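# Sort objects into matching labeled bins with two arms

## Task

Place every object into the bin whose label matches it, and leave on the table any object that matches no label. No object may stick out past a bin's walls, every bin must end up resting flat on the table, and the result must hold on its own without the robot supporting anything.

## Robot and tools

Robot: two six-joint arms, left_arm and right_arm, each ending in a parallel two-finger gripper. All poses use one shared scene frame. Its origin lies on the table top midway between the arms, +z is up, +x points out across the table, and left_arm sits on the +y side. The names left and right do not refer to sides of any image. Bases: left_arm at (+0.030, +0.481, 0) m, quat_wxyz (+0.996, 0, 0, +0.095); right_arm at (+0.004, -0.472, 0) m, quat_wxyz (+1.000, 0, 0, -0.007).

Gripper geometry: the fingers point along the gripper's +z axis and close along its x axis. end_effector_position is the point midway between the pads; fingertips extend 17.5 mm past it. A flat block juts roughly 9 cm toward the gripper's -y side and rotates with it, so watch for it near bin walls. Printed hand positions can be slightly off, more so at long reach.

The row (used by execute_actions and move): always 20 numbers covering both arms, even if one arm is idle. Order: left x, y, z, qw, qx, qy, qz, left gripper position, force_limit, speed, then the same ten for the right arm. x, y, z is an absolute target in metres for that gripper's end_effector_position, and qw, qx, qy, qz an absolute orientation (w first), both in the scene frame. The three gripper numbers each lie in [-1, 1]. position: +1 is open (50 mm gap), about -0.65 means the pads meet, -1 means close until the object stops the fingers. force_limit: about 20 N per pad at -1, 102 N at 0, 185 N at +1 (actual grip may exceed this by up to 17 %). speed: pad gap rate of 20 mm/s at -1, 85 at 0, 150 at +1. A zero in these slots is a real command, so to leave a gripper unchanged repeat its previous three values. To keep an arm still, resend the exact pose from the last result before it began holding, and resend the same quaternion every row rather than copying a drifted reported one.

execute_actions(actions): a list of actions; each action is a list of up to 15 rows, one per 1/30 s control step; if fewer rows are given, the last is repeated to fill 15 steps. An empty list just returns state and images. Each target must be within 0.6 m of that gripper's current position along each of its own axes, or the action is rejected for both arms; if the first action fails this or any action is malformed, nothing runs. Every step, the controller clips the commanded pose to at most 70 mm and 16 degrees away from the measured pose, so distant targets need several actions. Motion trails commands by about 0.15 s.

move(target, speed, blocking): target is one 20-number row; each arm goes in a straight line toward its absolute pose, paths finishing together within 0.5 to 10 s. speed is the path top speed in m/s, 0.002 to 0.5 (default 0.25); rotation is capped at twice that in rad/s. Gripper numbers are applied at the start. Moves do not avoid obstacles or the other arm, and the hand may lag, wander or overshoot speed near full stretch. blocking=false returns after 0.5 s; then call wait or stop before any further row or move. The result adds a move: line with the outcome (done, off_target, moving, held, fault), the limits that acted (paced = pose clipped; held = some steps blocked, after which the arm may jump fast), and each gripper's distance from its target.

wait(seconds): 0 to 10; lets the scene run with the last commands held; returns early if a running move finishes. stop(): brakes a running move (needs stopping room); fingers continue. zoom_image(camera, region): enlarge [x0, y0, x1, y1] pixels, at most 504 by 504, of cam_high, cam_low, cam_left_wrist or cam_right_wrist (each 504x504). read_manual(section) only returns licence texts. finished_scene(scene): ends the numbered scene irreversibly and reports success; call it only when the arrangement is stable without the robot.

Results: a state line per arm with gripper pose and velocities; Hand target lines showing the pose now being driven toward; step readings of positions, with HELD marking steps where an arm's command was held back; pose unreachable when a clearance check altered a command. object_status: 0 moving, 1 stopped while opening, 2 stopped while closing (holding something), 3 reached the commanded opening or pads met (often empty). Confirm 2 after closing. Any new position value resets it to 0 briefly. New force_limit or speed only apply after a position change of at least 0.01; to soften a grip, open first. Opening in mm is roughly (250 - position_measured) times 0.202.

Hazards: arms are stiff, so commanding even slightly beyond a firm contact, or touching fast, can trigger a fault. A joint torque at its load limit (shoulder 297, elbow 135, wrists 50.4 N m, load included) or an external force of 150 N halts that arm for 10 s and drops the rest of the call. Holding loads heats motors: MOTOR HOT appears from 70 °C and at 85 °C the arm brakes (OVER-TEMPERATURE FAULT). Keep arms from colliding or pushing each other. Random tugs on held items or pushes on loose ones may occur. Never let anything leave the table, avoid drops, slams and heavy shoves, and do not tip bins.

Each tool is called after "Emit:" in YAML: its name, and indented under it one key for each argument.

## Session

Emit:
execute_actions:
  actions: []

Scene clock: 0.00 s.
left_arm: end_effector_position=(+0.3085, +0.5586, +0.1137) position_measured=3 object_status=3 end_effector_quat_wxyz=(+0.283, +0.935, -0.101, +0.187) end_effector_velocity=(-0.000, -0.001, -0.001) end_effector_angular_velocity=(-0.001, +0.001, -0.001) | right_arm: end_effector_position=(+0.6995, -0.0683, +0.3106) position_measured=3 object_status=3 end_effector_quat_wxyz=(-0.019, +0.896, -0.442, -0.032) end_effector_velocity=(-0.000, +0.001, +0.000) end_effector_angular_velocity=(+0.002, -0.001, +0.002)
Joint positions: left_arm=[ 3.173 -2.042  2.851 -2.586 -2.235  1.935] | right_arm=[ 3.419 -1.399  1.745 -1.893 -1.5    2.751]
Joint velocities: left_arm=[-0.001  0.001  0.001 -0.    -0.     0.   ] | right_arm=[ 0.001 -0.001  0.001 -0.001  0.001 -0.001]
Motor temperatures (°C, as the motors report them): left_arm=[29 27 26 31 30 33] | right_arm=[24 26 26 35 29 30]
Hand target (left_arm): +0.309, +0.559, +0.114; +0.283, +0.935, -0.101, +0.187
Hand target (right_arm): +0.700, -0.068, +0.311; -0.019, +0.896, -0.442, -0.032

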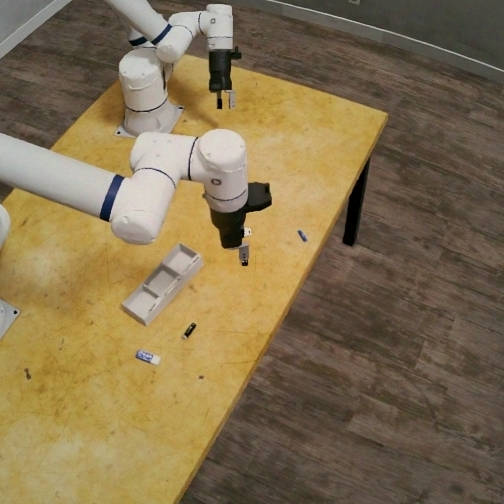

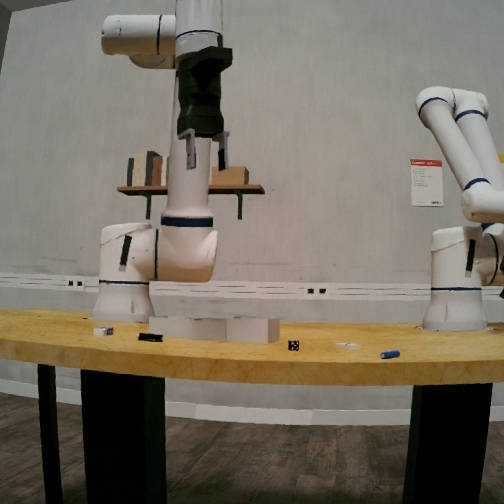

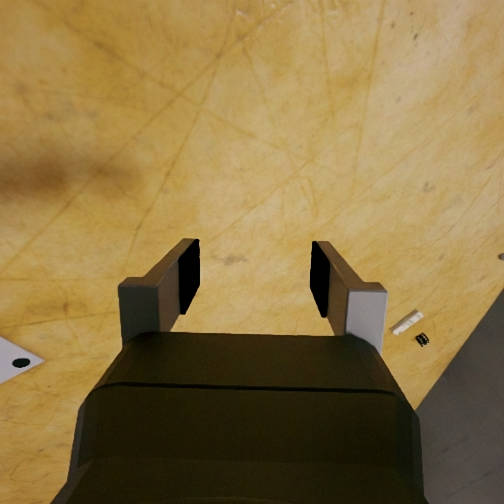

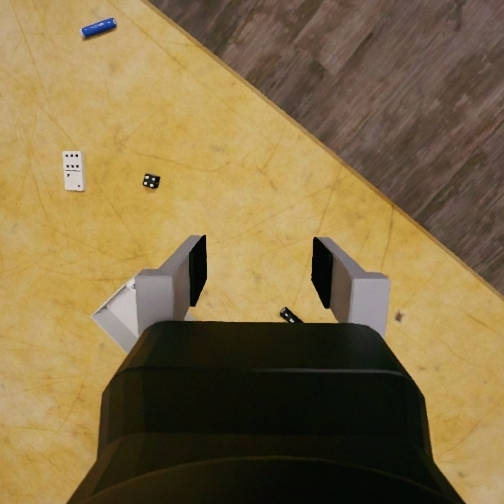

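Survey from above the bins.

Emit:
move:
  target: [0.3085,0.5586,0.1137,0.283,0.935,-0.101,0.187,1,0,0,0.44,-0.08,0.3,0,0.707,-0.707,0,1,-0.6,0]
  speed: 0.45

Emit:
zoom_image:
  camera: "cam_right_wrist"
  region: [100, 60, 504, 300]

Emit:
zoom_image:
  camera: "cam_high"
  region: [220, 200, 330, 290]

Scene clock: 1.60 s.
left_arm: end_effector_position=(+0.3085, +0.5586, +0.1137) position_measured=3 object_status=3 end_effector_quat_wxyz=(+0.283, +0.935, -0.101, +0.187) end_effector_velocity=(+0.000, -0.000, -0.000) end_effector_angular_velocity=(+0.001, +0.000, -0.002) | right_arm: end_effector_position=(+0.4402, -0.0800, +0.3004) position_measured=3 object_status=3 end_effector_quat_wxyz=(+0.000, +0.707, -0.707, +0.000) end_effector_velocity=(-0.002, +0.001, +0.001) end_effector_angular_velocity=(+0.000, -0.001, -0.002)
Joint positions: left_arm=[ 3.175 -2.041  2.851 -2.586 -2.237  1.937] | right_arm=[ 3.598 -1.754  2.119 -1.936 -1.572  3.585]
Joint velocities: left_arm=[-0.001  0.    -0.     0.001  0.001  0.001] | right_arm=[ 0.003 -0.003  0.     0.001 -0.     0.004]
Motor temperatures (°C, as the motors report them): left_arm=[29 27 26 31 30 33] | right_arm=[24 26 26 35 29 30]
Hand target (left_arm): +0.308, +0.559, +0.114; +0.283, +0.935, -0.101, +0.187
Hand target (right_arm): +0.440, -0.080, +0.300; +0.000, +0.707, -0.707, +0.000
Off the commanded pose (left_arm): 0.000 m, 0 deg.
Off the commanded pose (right_arm): 0.000 m, 0 deg.
move: done

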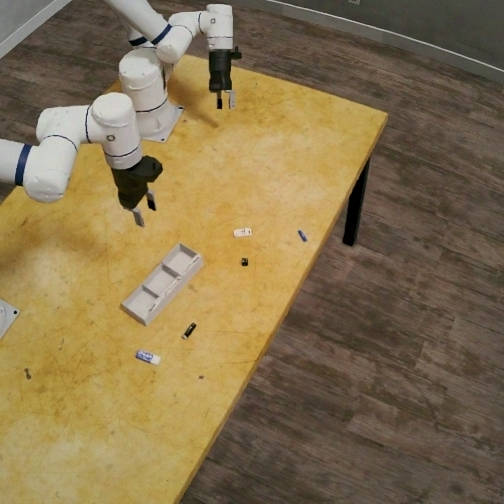

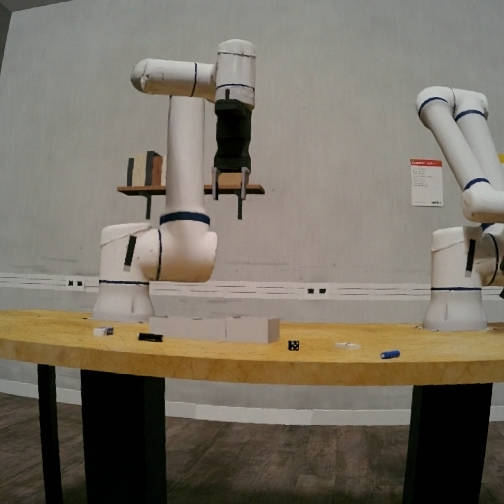

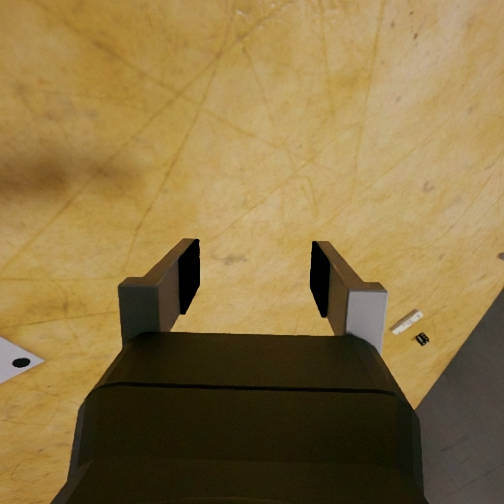

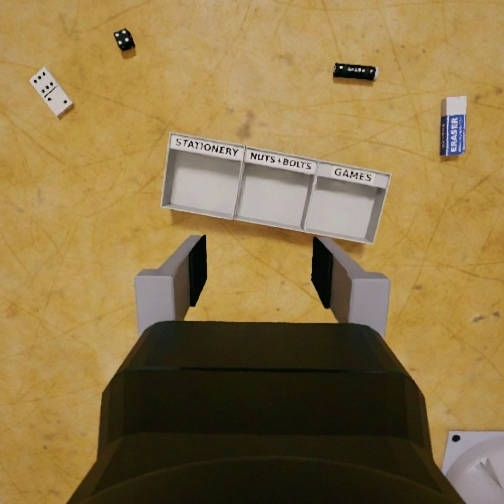

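Region (100, 60, 504, 300) of cam_right_wrist's 504x504 image, scaled by 1.248, with more detail than that image has; it fills the top 299 rows of this view, and the rest is white.

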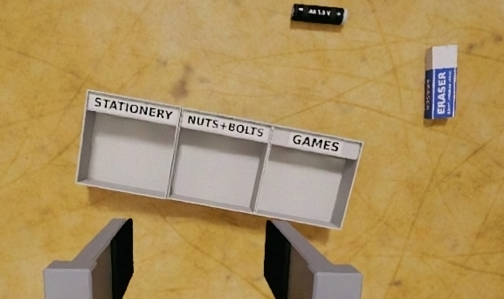

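Region (220, 200, 330, 290) of cam_high's 504x504 image, scaled by 4.582, with more detail than that image has; it fills the top 412 rows of this view, and the rest is white.

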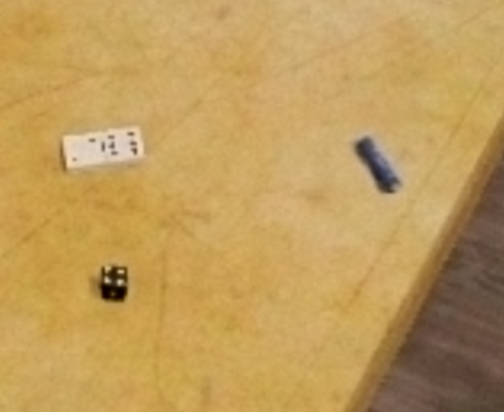

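Emit:
move:
  target: [0.3085,0.5586,0.1137,0.283,0.935,-0.101,0.187,1,0,0,0.538,-0.303,0.045,0,0.707,-0.707,0,1,-0.6,0]
  speed: 0.45

Scene clock: 3.40 s.
left_arm: end_effector_position=(+0.3085, +0.5586, +0.1137) position_measured=3 object_status=3 end_effector_quat_wxyz=(+0.283, +0.935, -0.101, +0.187) end_effector_velocity=(-0.000, +0.000, -0.000) end_effector_angular_velocity=(-0.000, +0.001, +0.001) | right_arm: end_effector_position=(+0.5366, -0.3025, +0.0456) position_measured=3 object_status=3 end_effector_quat_wxyz=(-0.000, +0.707, -0.707, -0.001) end_effector_velocity=(-0.000, -0.001, -0.002) end_effector_angular_velocity=(+0.002, +0.001, +0.000)
Joint positions: left_arm=[ 3.175 -2.041  2.851 -2.586 -2.237  1.937] | right_arm=[ 3.137 -1.478  2.433 -2.526 -1.569  3.124]
Joint velocities: left_arm=[ 0.001  0.001 -0.    -0.    -0.     0.   ] | right_arm=[-0.002  0.004  0.002 -0.005  0.002 -0.003]
Motor temperatures (°C, as the motors report them): left_arm=[29 27 26 31 30 33] | right_arm=[24 26 26 35 29 30]
Hand target (left_arm): +0.309, +0.559, +0.114; +0.283, +0.935, -0.101, +0.187
Hand target (right_arm): +0.537, -0.303, +0.045; -0.000, +0.707, -0.707, -0.001
Off the commanded pose (left_arm): 0.000 m, 0 deg.
Off the commanded pose (right_arm): 0.002 m, 0 deg.
move: done

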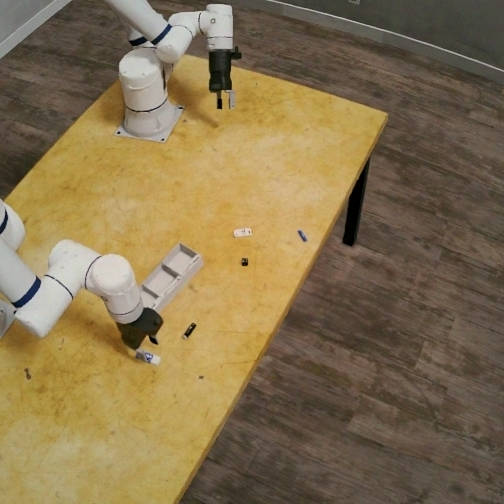

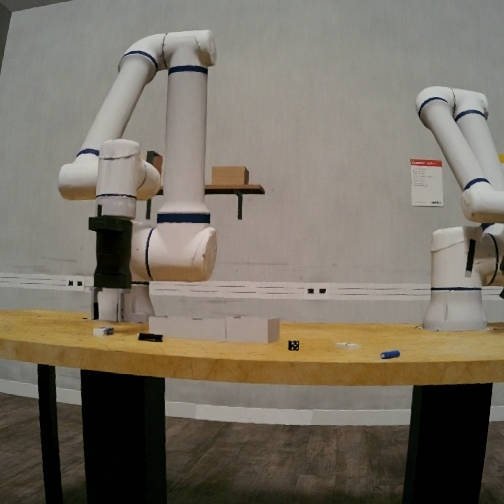

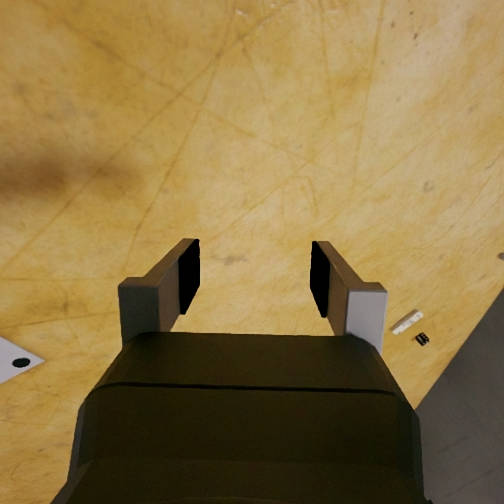

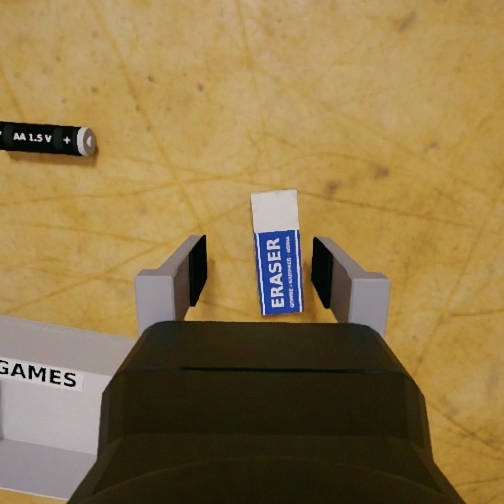

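Emit:
move:
  target: [0.3085,0.5586,0.1137,0.283,0.935,-0.101,0.187,1,0,0,0.536,-0.312,0.019,0,0.743,-0.669,0,1,-0.6,0]
  speed: 0.08

Emit:
move:
  target: [0.3085,0.5586,0.1137,0.283,0.935,-0.101,0.187,1,0,0,0.536,-0.312,0.019,0,0.743,-0.669,0,-1,-0.6,0]

Emit:
move:
  target: [0.3085,0.5586,0.1137,0.283,0.935,-0.101,0.187,1,0,0,0.536,-0.3,0.085,0,0.85,-0.527,0,-1,-0.6,0]
  speed: 0.45

Emit:
move:
  target: [0.3085,0.5586,0.1137,0.283,0.935,-0.101,0.187,1,0,0,0.467,-0.016,0.1,0,0.997,-0.078,0,-1,-0.6,0]
  speed: 0.45

Scene clock: 4.70 s.
left_arm: end_effector_position=(+0.3085, +0.5586, +0.1137) position_measured=3 object_status=3 end_effector_quat_wxyz=(+0.283, +0.935, -0.101, +0.187) end_effector_velocity=(-0.001, -0.000, -0.001) end_effector_angular_velocity=(-0.001, +0.003, +0.000) | right_arm: end_effector_position=(+0.5359, -0.3119, +0.0193) position_measured=3 object_status=3 end_effector_quat_wxyz=(-0.000, +0.743, -0.669, -0.000) end_effector_velocity=(+0.001, -0.001, -0.001) end_effector_angular_velocity=(-0.000, -0.002, +0.006)
Joint positions: left_arm=[ 3.175 -2.041  2.851 -2.586 -2.237  1.937] | right_arm=[ 3.114 -1.428  2.457 -2.6   -1.571  2.997]
Joint velocities: left_arm=[ 0.     0.002  0.001  0.    -0.    -0.   ] | right_arm=[-0.003  0.003  0.    -0.006 -0.    -0.009]
Motor temperatures (°C, as the motors report them): left_arm=[29 27 26 31 30 33] | right_arm=[24 26 26 35 29 30]
Hand target (left_arm): +0.308, +0.559, +0.114; +0.283, +0.935, -0.101, +0.187
Hand target (right_arm): +0.536, -0.312, +0.019; -0.000, +0.743, -0.669, -0.000
Off the commanded pose (left_arm): 0.000 m, 0 deg.
Off the commanded pose (right_arm): 0.000 m, 0 deg.
move: done

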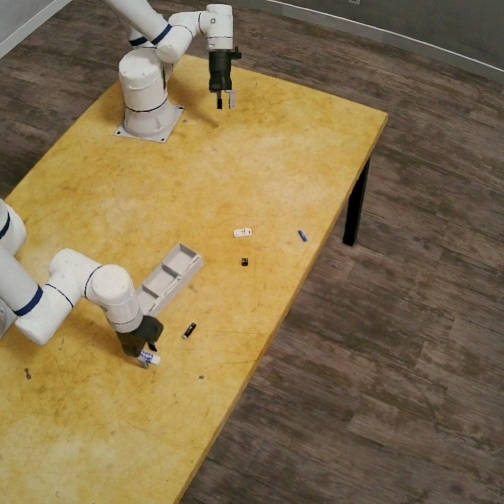

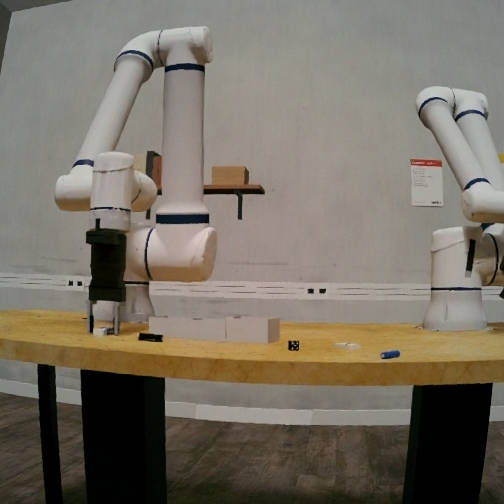

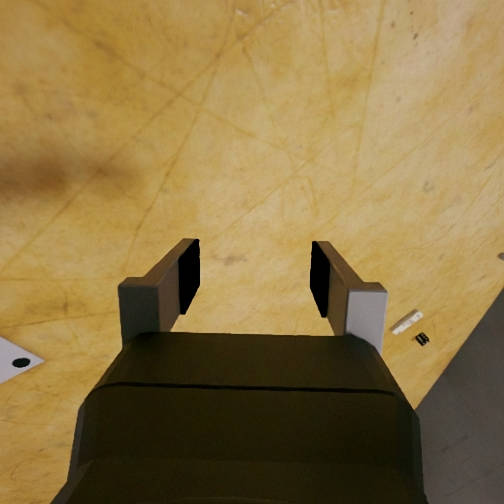

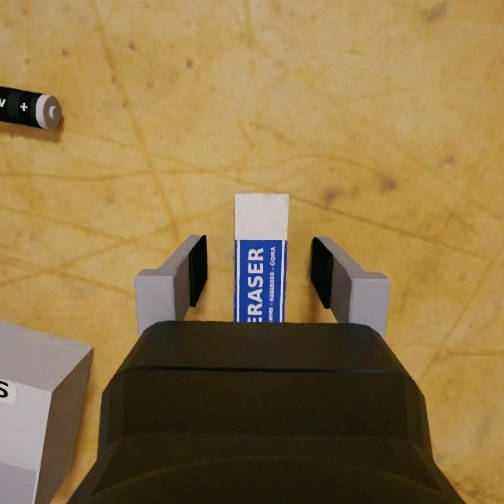

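Scene clock: 5.40 s.
left_arm: end_effector_position=(+0.3085, +0.5586, +0.1137) position_measured=3 object_status=3 end_effector_quat_wxyz=(+0.283, +0.935, -0.101, +0.187) end_effector_velocity=(+0.000, +0.000, +0.000) end_effector_angular_velocity=(+0.000, +0.000, +0.001) | right_arm: end_effector_position=(+0.5360, -0.3120, +0.0190) position_measured=143 object_status=2 end_effector_quat_wxyz=(-0.000, +0.743, -0.669, +0.000) end_effector_velocity=(+0.000, +0.002, +0.000) end_effector_angular_velocity=(+0.001, -0.000, +0.002)
Joint positions: left_arm=[ 3.175 -2.041  2.851 -2.586 -2.237  1.937] | right_arm=[ 3.114 -1.427  2.457 -2.6   -1.571  2.996]
Joint velocities: left_arm=[ 0.001  0.001 -0.001 -0.     0.    -0.   ] | right_arm=[ 0.003  0.    -0.001  0.     0.001  0.001]
Motor temperatures (°C, as the motors report them): left_arm=[29 27 26 31 30 33] | right_arm=[24 26 26 35 29 30]
Hand target (left_arm): +0.308, +0.559, +0.114; +0.283, +0.935, -0.101, +0.187
Hand target (right_arm): +0.536, -0.312, +0.019; -0.000, +0.743, -0.669, -0.000
Off the commanded pose (left_arm): 0.000 m, 0 deg.
Off the commanded pose (right_arm): 0.000 m, 0 deg.
move: done

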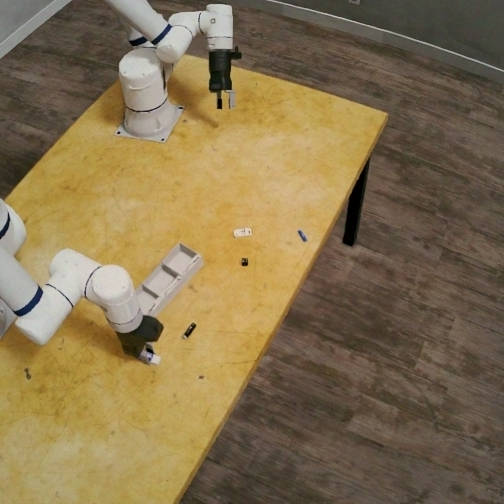

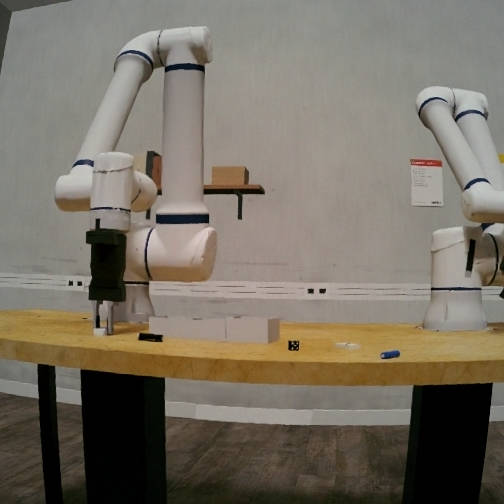

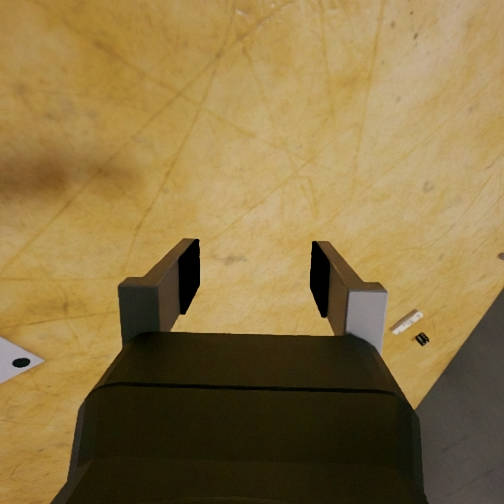

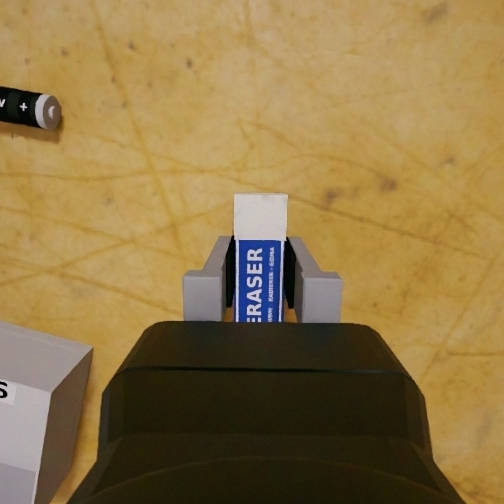

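Scene clock: 6.37 s.
left_arm: end_effector_position=(+0.3085, +0.5586, +0.1137) position_measured=3 object_status=3 end_effector_quat_wxyz=(+0.283, +0.935, -0.101, +0.187) end_effector_velocity=(-0.000, -0.000, -0.000) end_effector_angular_velocity=(+0.000, +0.002, -0.001) | right_arm: end_effector_position=(+0.5362, -0.3000, +0.0846) position_measured=143 object_status=2 end_effector_quat_wxyz=(+0.000, +0.850, -0.527, +0.000) end_effector_velocity=(-0.001, +0.000, +0.002) end_effector_angular_velocity=(-0.000, +0.003, +0.011)
Joint positions: left_arm=[ 3.175 -2.041  2.851 -2.586 -2.237  1.937] | right_arm=[ 3.121 -1.554  2.407 -2.424 -1.571  2.648]
Joint velocities: left_arm=[-0.001  0.001  0.     0.     0.001 -0.001] | right_arm=[ 0.001 -0.004 -0.002  0.009 -0.    -0.01 ]
Motor temperatures (°C, as the motors report them): left_arm=[29 27 26 31 30 33] | right_arm=[24 26 26 35 29 30]
Hand target (left_arm): +0.308, +0.559, +0.114; +0.283, +0.935, -0.101, +0.187
Hand target (right_arm): +0.536, -0.300, +0.085; +0.000, +0.850, -0.527, +0.000
Off the commanded pose (left_arm): 0.000 m, 0 deg.
Off the commanded pose (right_arm): 0.000 m, 0 deg.
move: done

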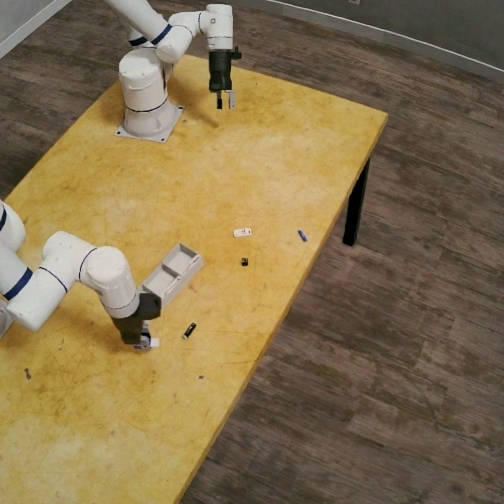

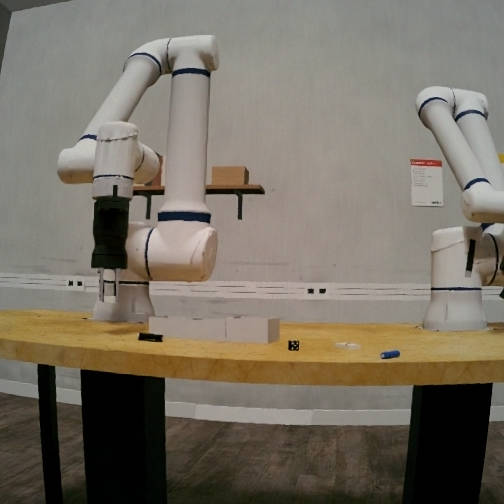

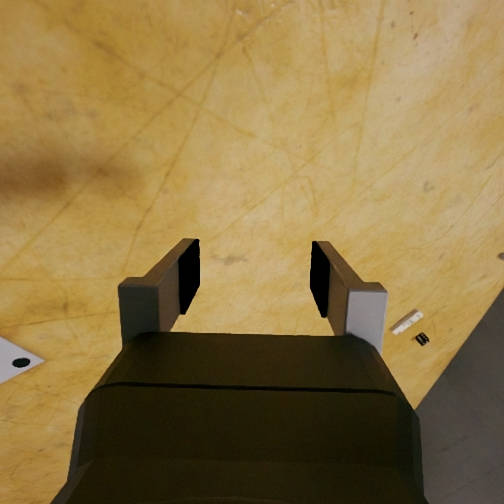

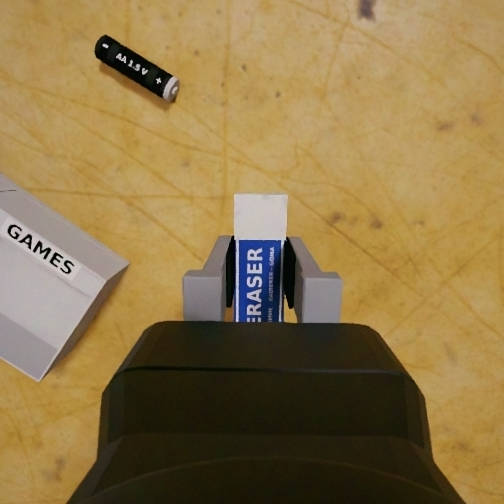

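Scene clock: 8.07 s.
left_arm: end_effector_position=(+0.3085, +0.5586, +0.1137) position_measured=3 object_status=3 end_effector_quat_wxyz=(+0.283, +0.935, -0.101, +0.187) end_effector_velocity=(-0.000, +0.000, +0.000) end_effector_angular_velocity=(+0.000, -0.001, +0.001) | right_arm: end_effector_position=(+0.4675, -0.0170, +0.0998) position_measured=143 object_status=2 end_effector_quat_wxyz=(+0.001, +0.997, -0.078, +0.000) end_effector_velocity=(-0.002, +0.002, -0.000) end_effector_angular_velocity=(-0.001, +0.001, +0.007)
Joint positions: left_arm=[ 3.175 -2.041  2.851 -2.586 -2.237  1.937] | right_arm=[ 3.622 -1.429  2.226 -2.368 -1.573  2.195]
Joint velocities: left_arm=[ 0.001 -0.002  0.001 -0.    -0.     0.   ] | right_arm=[ 0.005  0.001 -0.001  0.001  0.    -0.002]
Motor temperatures (°C, as the motors report them): left_arm=[29 27 26 31 30 33] | right_arm=[24 26 26 35 29 30]
Hand target (left_arm): +0.308, +0.559, +0.114; +0.283, +0.935, -0.101, +0.187
Hand target (right_arm): +0.467, -0.017, +0.100; +0.001, +0.997, -0.078, +0.000
Off the commanded pose (left_arm): 0.000 m, 0 deg.
Off the commanded pose (right_arm): 0.001 m, 0 deg.
move: done

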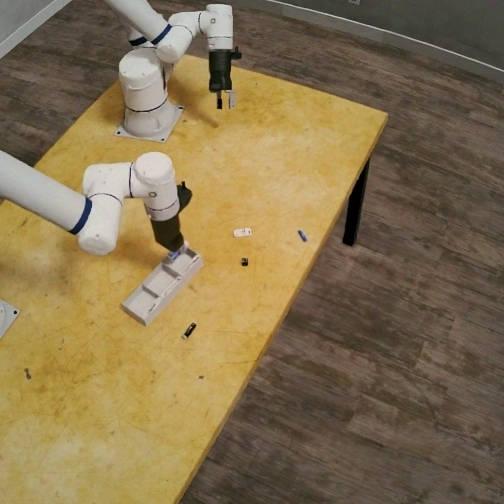

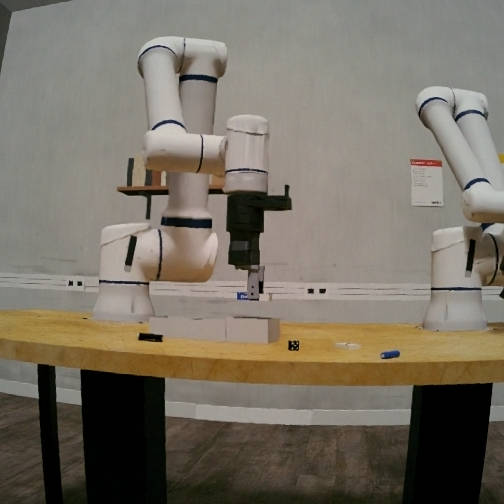

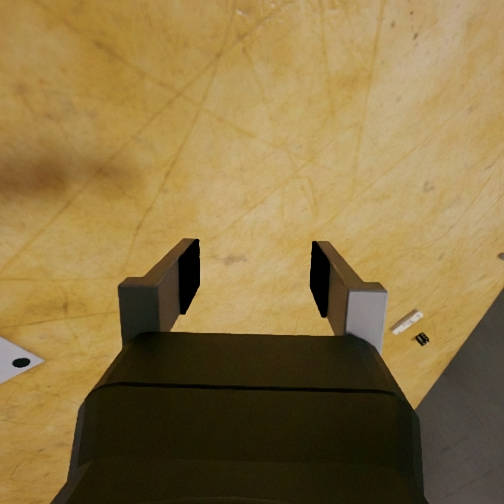

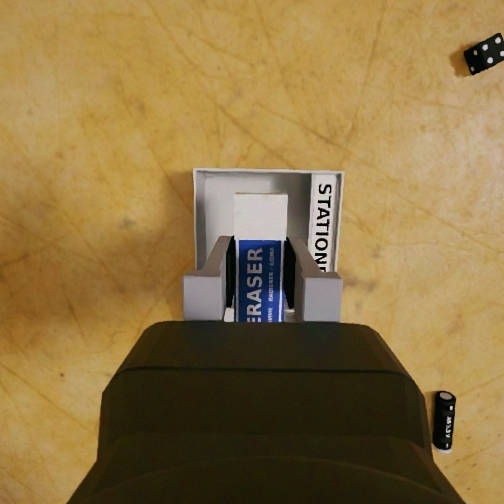

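Emit:
move:
  target: [0.3085,0.5586,0.1137,0.283,0.935,-0.101,0.187,1,0,0,0.4635,-0.016,0.027,0,0.997,-0.082,0,-1,-0.6,0]
  speed: 0.12

Emit:
execute_actions:
  actions:
    - [[0.3085,0.5586,0.1137,0.283,0.935,-0.101,0.187,1,0,0,0.4635,-0.016,0.027,0,0.997,-0.082,0,0.25,-0.6,0]]

Emit:
move:
  target: [0.3085,0.5586,0.1137,0.283,0.935,-0.101,0.187,1,0,0,0.4635,-0.016,0.1,0,0.997,-0.082,0,0.25,-0.6,0]

Emit:
move:
  target: [0.3085,0.5586,0.1137,0.283,0.935,-0.101,0.187,1,0,0,0.565,0.164,0.05,0,0.88,-0.475,0,1,-0.6,0]
  speed: 0.45

Scene clock: 9.57 s.
left_arm: end_effector_position=(+0.3085, +0.5586, +0.1137) position_measured=3 object_status=3 end_effector_quat_wxyz=(+0.283, +0.935, -0.101, +0.187) end_effector_velocity=(+0.000, +0.000, -0.000) end_effector_angular_velocity=(-0.000, +0.000, +0.000) | right_arm: end_effector_position=(+0.4633, -0.0161, +0.0273) position_measured=143 object_status=2 end_effector_quat_wxyz=(+0.000, +0.997, -0.082, +0.000) end_effector_velocity=(-0.001, +0.000, -0.002) end_effector_angular_velocity=(+0.001, +0.003, -0.000)
Joint positions: left_arm=[ 3.175 -2.041  2.851 -2.586 -2.237  1.937] | right_arm=[ 3.626 -1.316  2.275 -2.53  -1.571  2.206]
Joint velocities: left_arm=[ 0.     0.001 -0.    -0.    -0.     0.   ] | right_arm=[ 0.     0.004  0.002 -0.003  0.002  0.   ]
Motor temperatures (°C, as the motors report them): left_arm=[29 27 26 31 30 33] | right_arm=[24 26 26 35 29 30]
Hand target (left_arm): +0.308, +0.559, +0.114; +0.283, +0.935, -0.101, +0.187
Hand target (right_arm): +0.463, -0.016, +0.027; +0.000, +0.997, -0.082, +0.000
Off the commanded pose (left_arm): 0.000 m, 0 deg.
Off the commanded pose (right_arm): 0.000 m, 0 deg.
move: done

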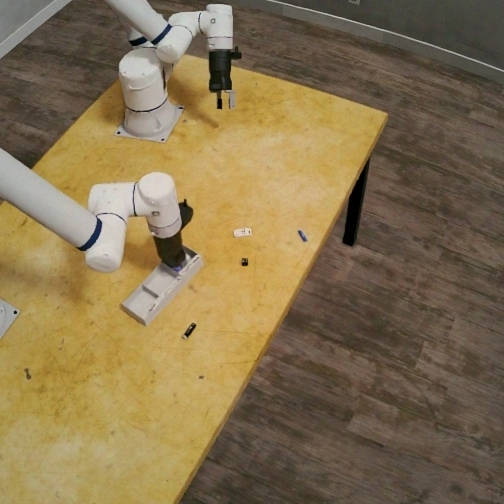

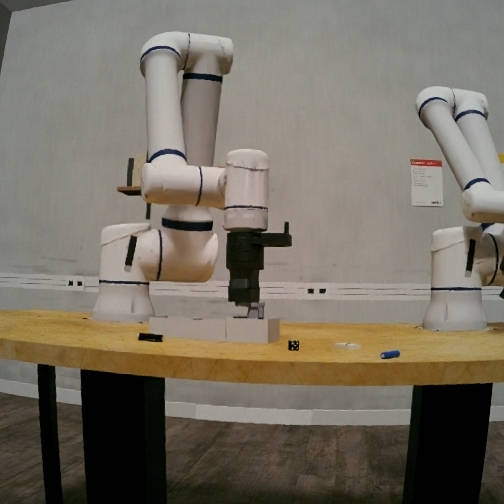

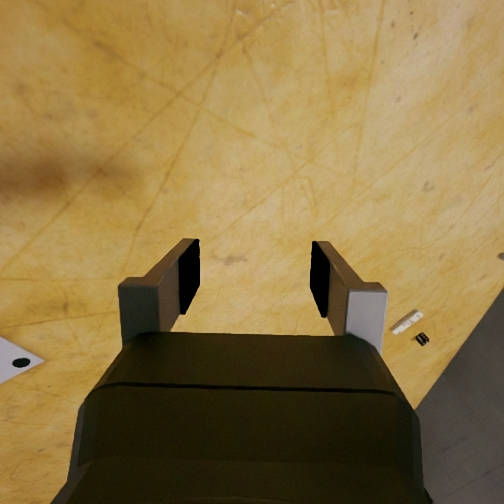

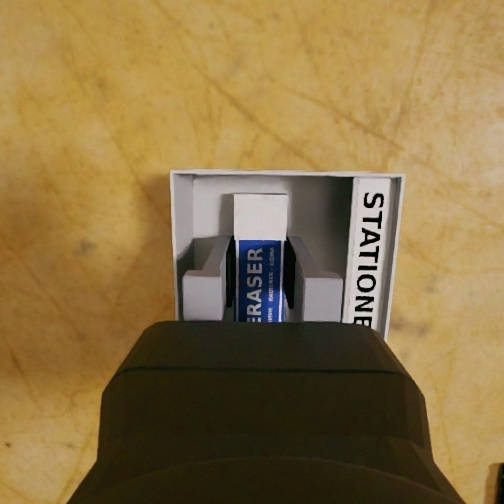

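Scene clock: 10.07 s.
left_arm: end_effector_position=(+0.3085, +0.5586, +0.1137) position_measured=3 object_status=3 end_effector_quat_wxyz=(+0.283, +0.935, -0.101, +0.187) end_effector_velocity=(-0.000, -0.000, +0.000) end_effector_angular_velocity=(+0.000, -0.002, -0.001) | right_arm: end_effector_position=(+0.4634, -0.0160, +0.0270) position_measured=116 object_status=3 end_effector_quat_wxyz=(+0.000, +0.997, -0.082, -0.000) end_effector_velocity=(+0.001, +0.001, +0.001) end_effector_angular_velocity=(+0.002, -0.002, +0.003)
Joint positions: left_arm=[ 3.175 -2.041  2.851 -2.586 -2.237  1.937] | right_arm=[ 3.626 -1.315  2.275 -2.531 -1.571  2.206]
Joint velocities: left_arm=[-0.001 -0.002  0.001 -0.001 -0.     0.   ] | right_arm=[ 0.001 -0.    -0.001 -0.001  0.001 -0.002]
Motor temperatures (°C, as the motors report them): left_arm=[29 27 26 31 30 33] | right_arm=[24 26 26 35 29 30]
Hand target (left_arm): +0.308, +0.559, +0.114; +0.283, +0.935, -0.101, +0.187
Hand target (right_arm): +0.463, -0.016, +0.027; -0.000, +0.997, -0.082, +0.000
Off the commanded pose (left_arm): 0.000 m, 0 deg.
Off the commanded pose (right_arm): 0.000 m, 0 deg.
Step readings (end_effector_position):
0: left_arm (+0.3085, +0.5586, +0.1137) | right_arm (+0.4633, -0.0161, +0.0273)
1: left_arm (+0.3085, +0.5586, +0.1137) | right_arm (+0.4633, -0.0161, +0.0273)
2: left_arm (+0.3085, +0.5586, +0.1137) | right_arm (+0.4633, -0.0161, +0.0272)
4: left_arm (+0.3085, +0.5586, +0.1137) | right_arm (+0.4633, -0.0161, +0.0270)
8: left_arm (+0.3085, +0.5586, +0.1137) | right_arm (+0.4633, -0.0161, +0.0269)
15: end_effector_position above

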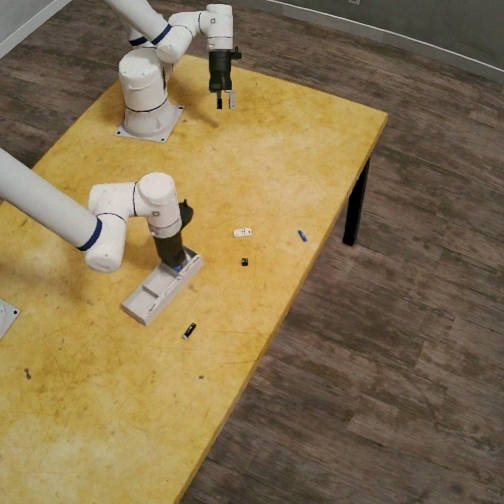

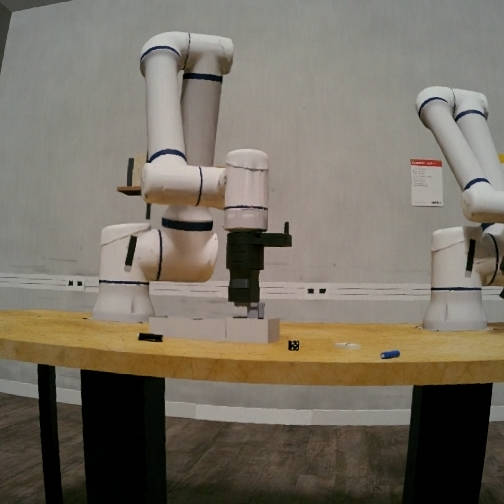

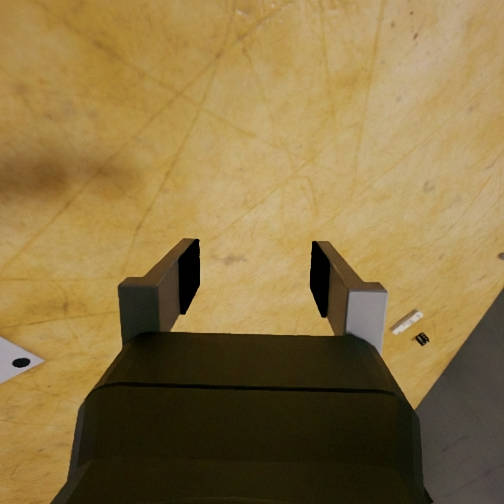

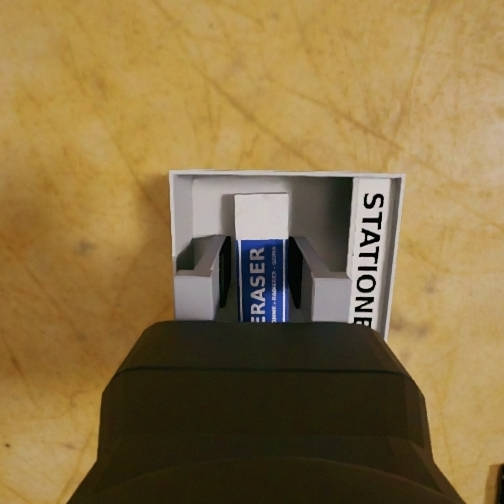

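Scene clock: 10.97 s.
left_arm: end_effector_position=(+0.3085, +0.5586, +0.1137) position_measured=3 object_status=3 end_effector_quat_wxyz=(+0.283, +0.935, -0.101, +0.187) end_effector_velocity=(+0.000, -0.000, -0.000) end_effector_angular_velocity=(+0.000, +0.001, -0.000) | right_arm: end_effector_position=(+0.4637, -0.0158, +0.0996) position_measured=116 object_status=3 end_effector_quat_wxyz=(-0.000, +0.997, -0.082, -0.000) end_effector_velocity=(-0.000, -0.001, +0.001) end_effector_angular_velocity=(-0.002, +0.002, -0.001)
Joint positions: left_arm=[ 3.175 -2.041  2.851 -2.586 -2.237  1.937] | right_arm=[ 3.626 -1.432  2.231 -2.37  -1.571  2.206]
Joint velocities: left_arm=[-0.     0.001 -0.    -0.     0.     0.   ] | right_arm=[-0.002 -0.002 -0.     0.005 -0.001 -0.001]
Motor temperatures (°C, as the motors report them): left_arm=[29 27 26 31 30 33] | right_arm=[24 26 26 35 29 30]
Hand target (left_arm): +0.308, +0.559, +0.114; +0.283, +0.935, -0.101, +0.187
Hand target (right_arm): +0.464, -0.016, +0.100; -0.000, +0.997, -0.082, +0.000
Off the commanded pose (left_arm): 0.000 m, 0 deg.
Off the commanded pose (right_arm): 0.000 m, 0 deg.
move: done

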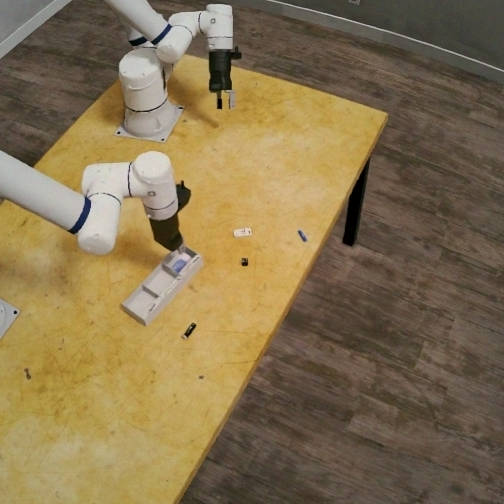

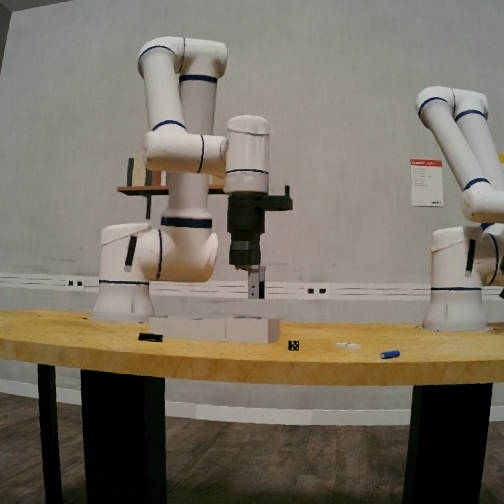

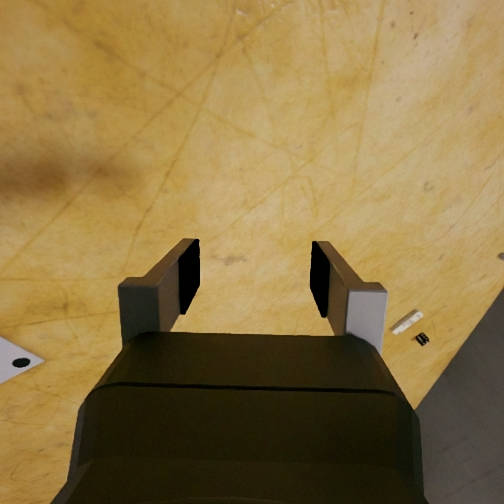

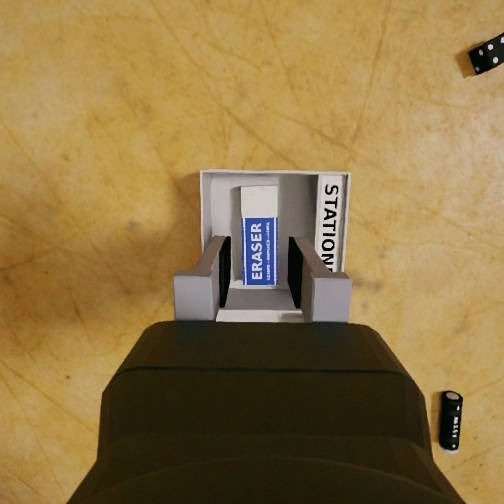

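Scene clock: 12.50 s.
left_arm: end_effector_position=(+0.3085, +0.5586, +0.1137) position_measured=3 object_status=3 end_effector_quat_wxyz=(+0.283, +0.935, -0.101, +0.187) end_effector_velocity=(-0.000, -0.000, -0.000) end_effector_angular_velocity=(+0.000, -0.000, -0.001) | right_arm: end_effector_position=(+0.5651, +0.1635, +0.0496) position_measured=3 object_status=3 end_effector_quat_wxyz=(+0.000, +0.880, -0.475, +0.000) end_effector_velocity=(+0.002, +0.001, -0.000) end_effector_angular_velocity=(+0.000, -0.000, -0.007)
Joint positions: left_arm=[ 3.175 -2.041  2.851 -2.586 -2.237  1.937] | right_arm=[ 3.793 -1.103  1.876 -2.344 -1.572  3.198]
Joint velocities: left_arm=[-0.001 -0.001  0.001 -0.     0.     0.   ] | right_arm=[-0.001  0.003 -0.003  0.     0.     0.006]
Motor temperatures (°C, as the motors report them): left_arm=[29 27 26 31 30 33] | right_arm=[24 26 26 35 29 30]
Hand target (left_arm): +0.308, +0.559, +0.114; +0.283, +0.935, -0.101, +0.187
Hand target (right_arm): +0.565, +0.164, +0.050; +0.000, +0.880, -0.475, +0.000
Off the commanded pose (left_arm): 0.000 m, 0 deg.
Off the commanded pose (right_arm): 0.001 m, 0 deg.
move: done

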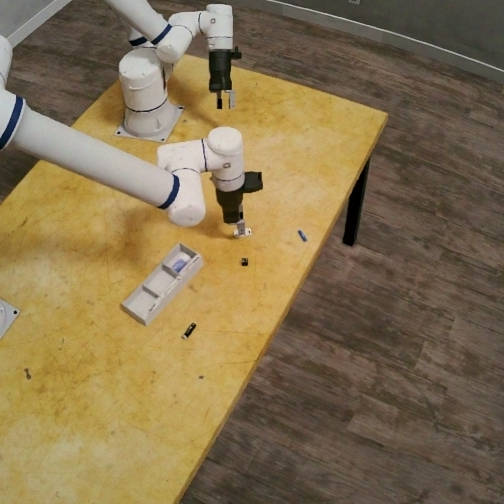

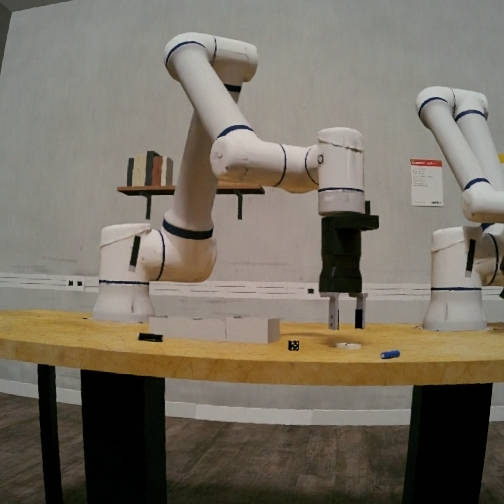

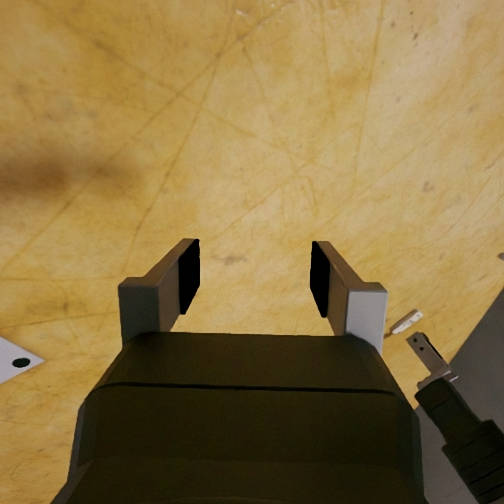

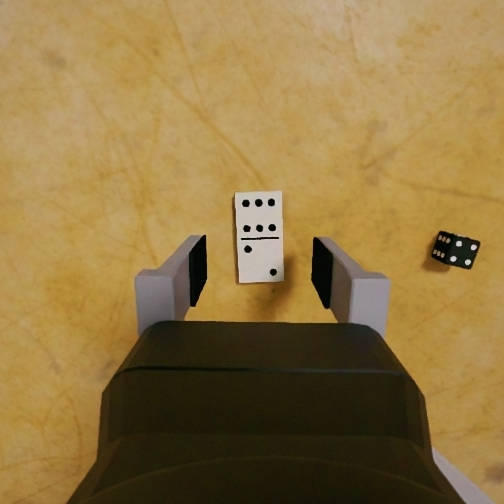

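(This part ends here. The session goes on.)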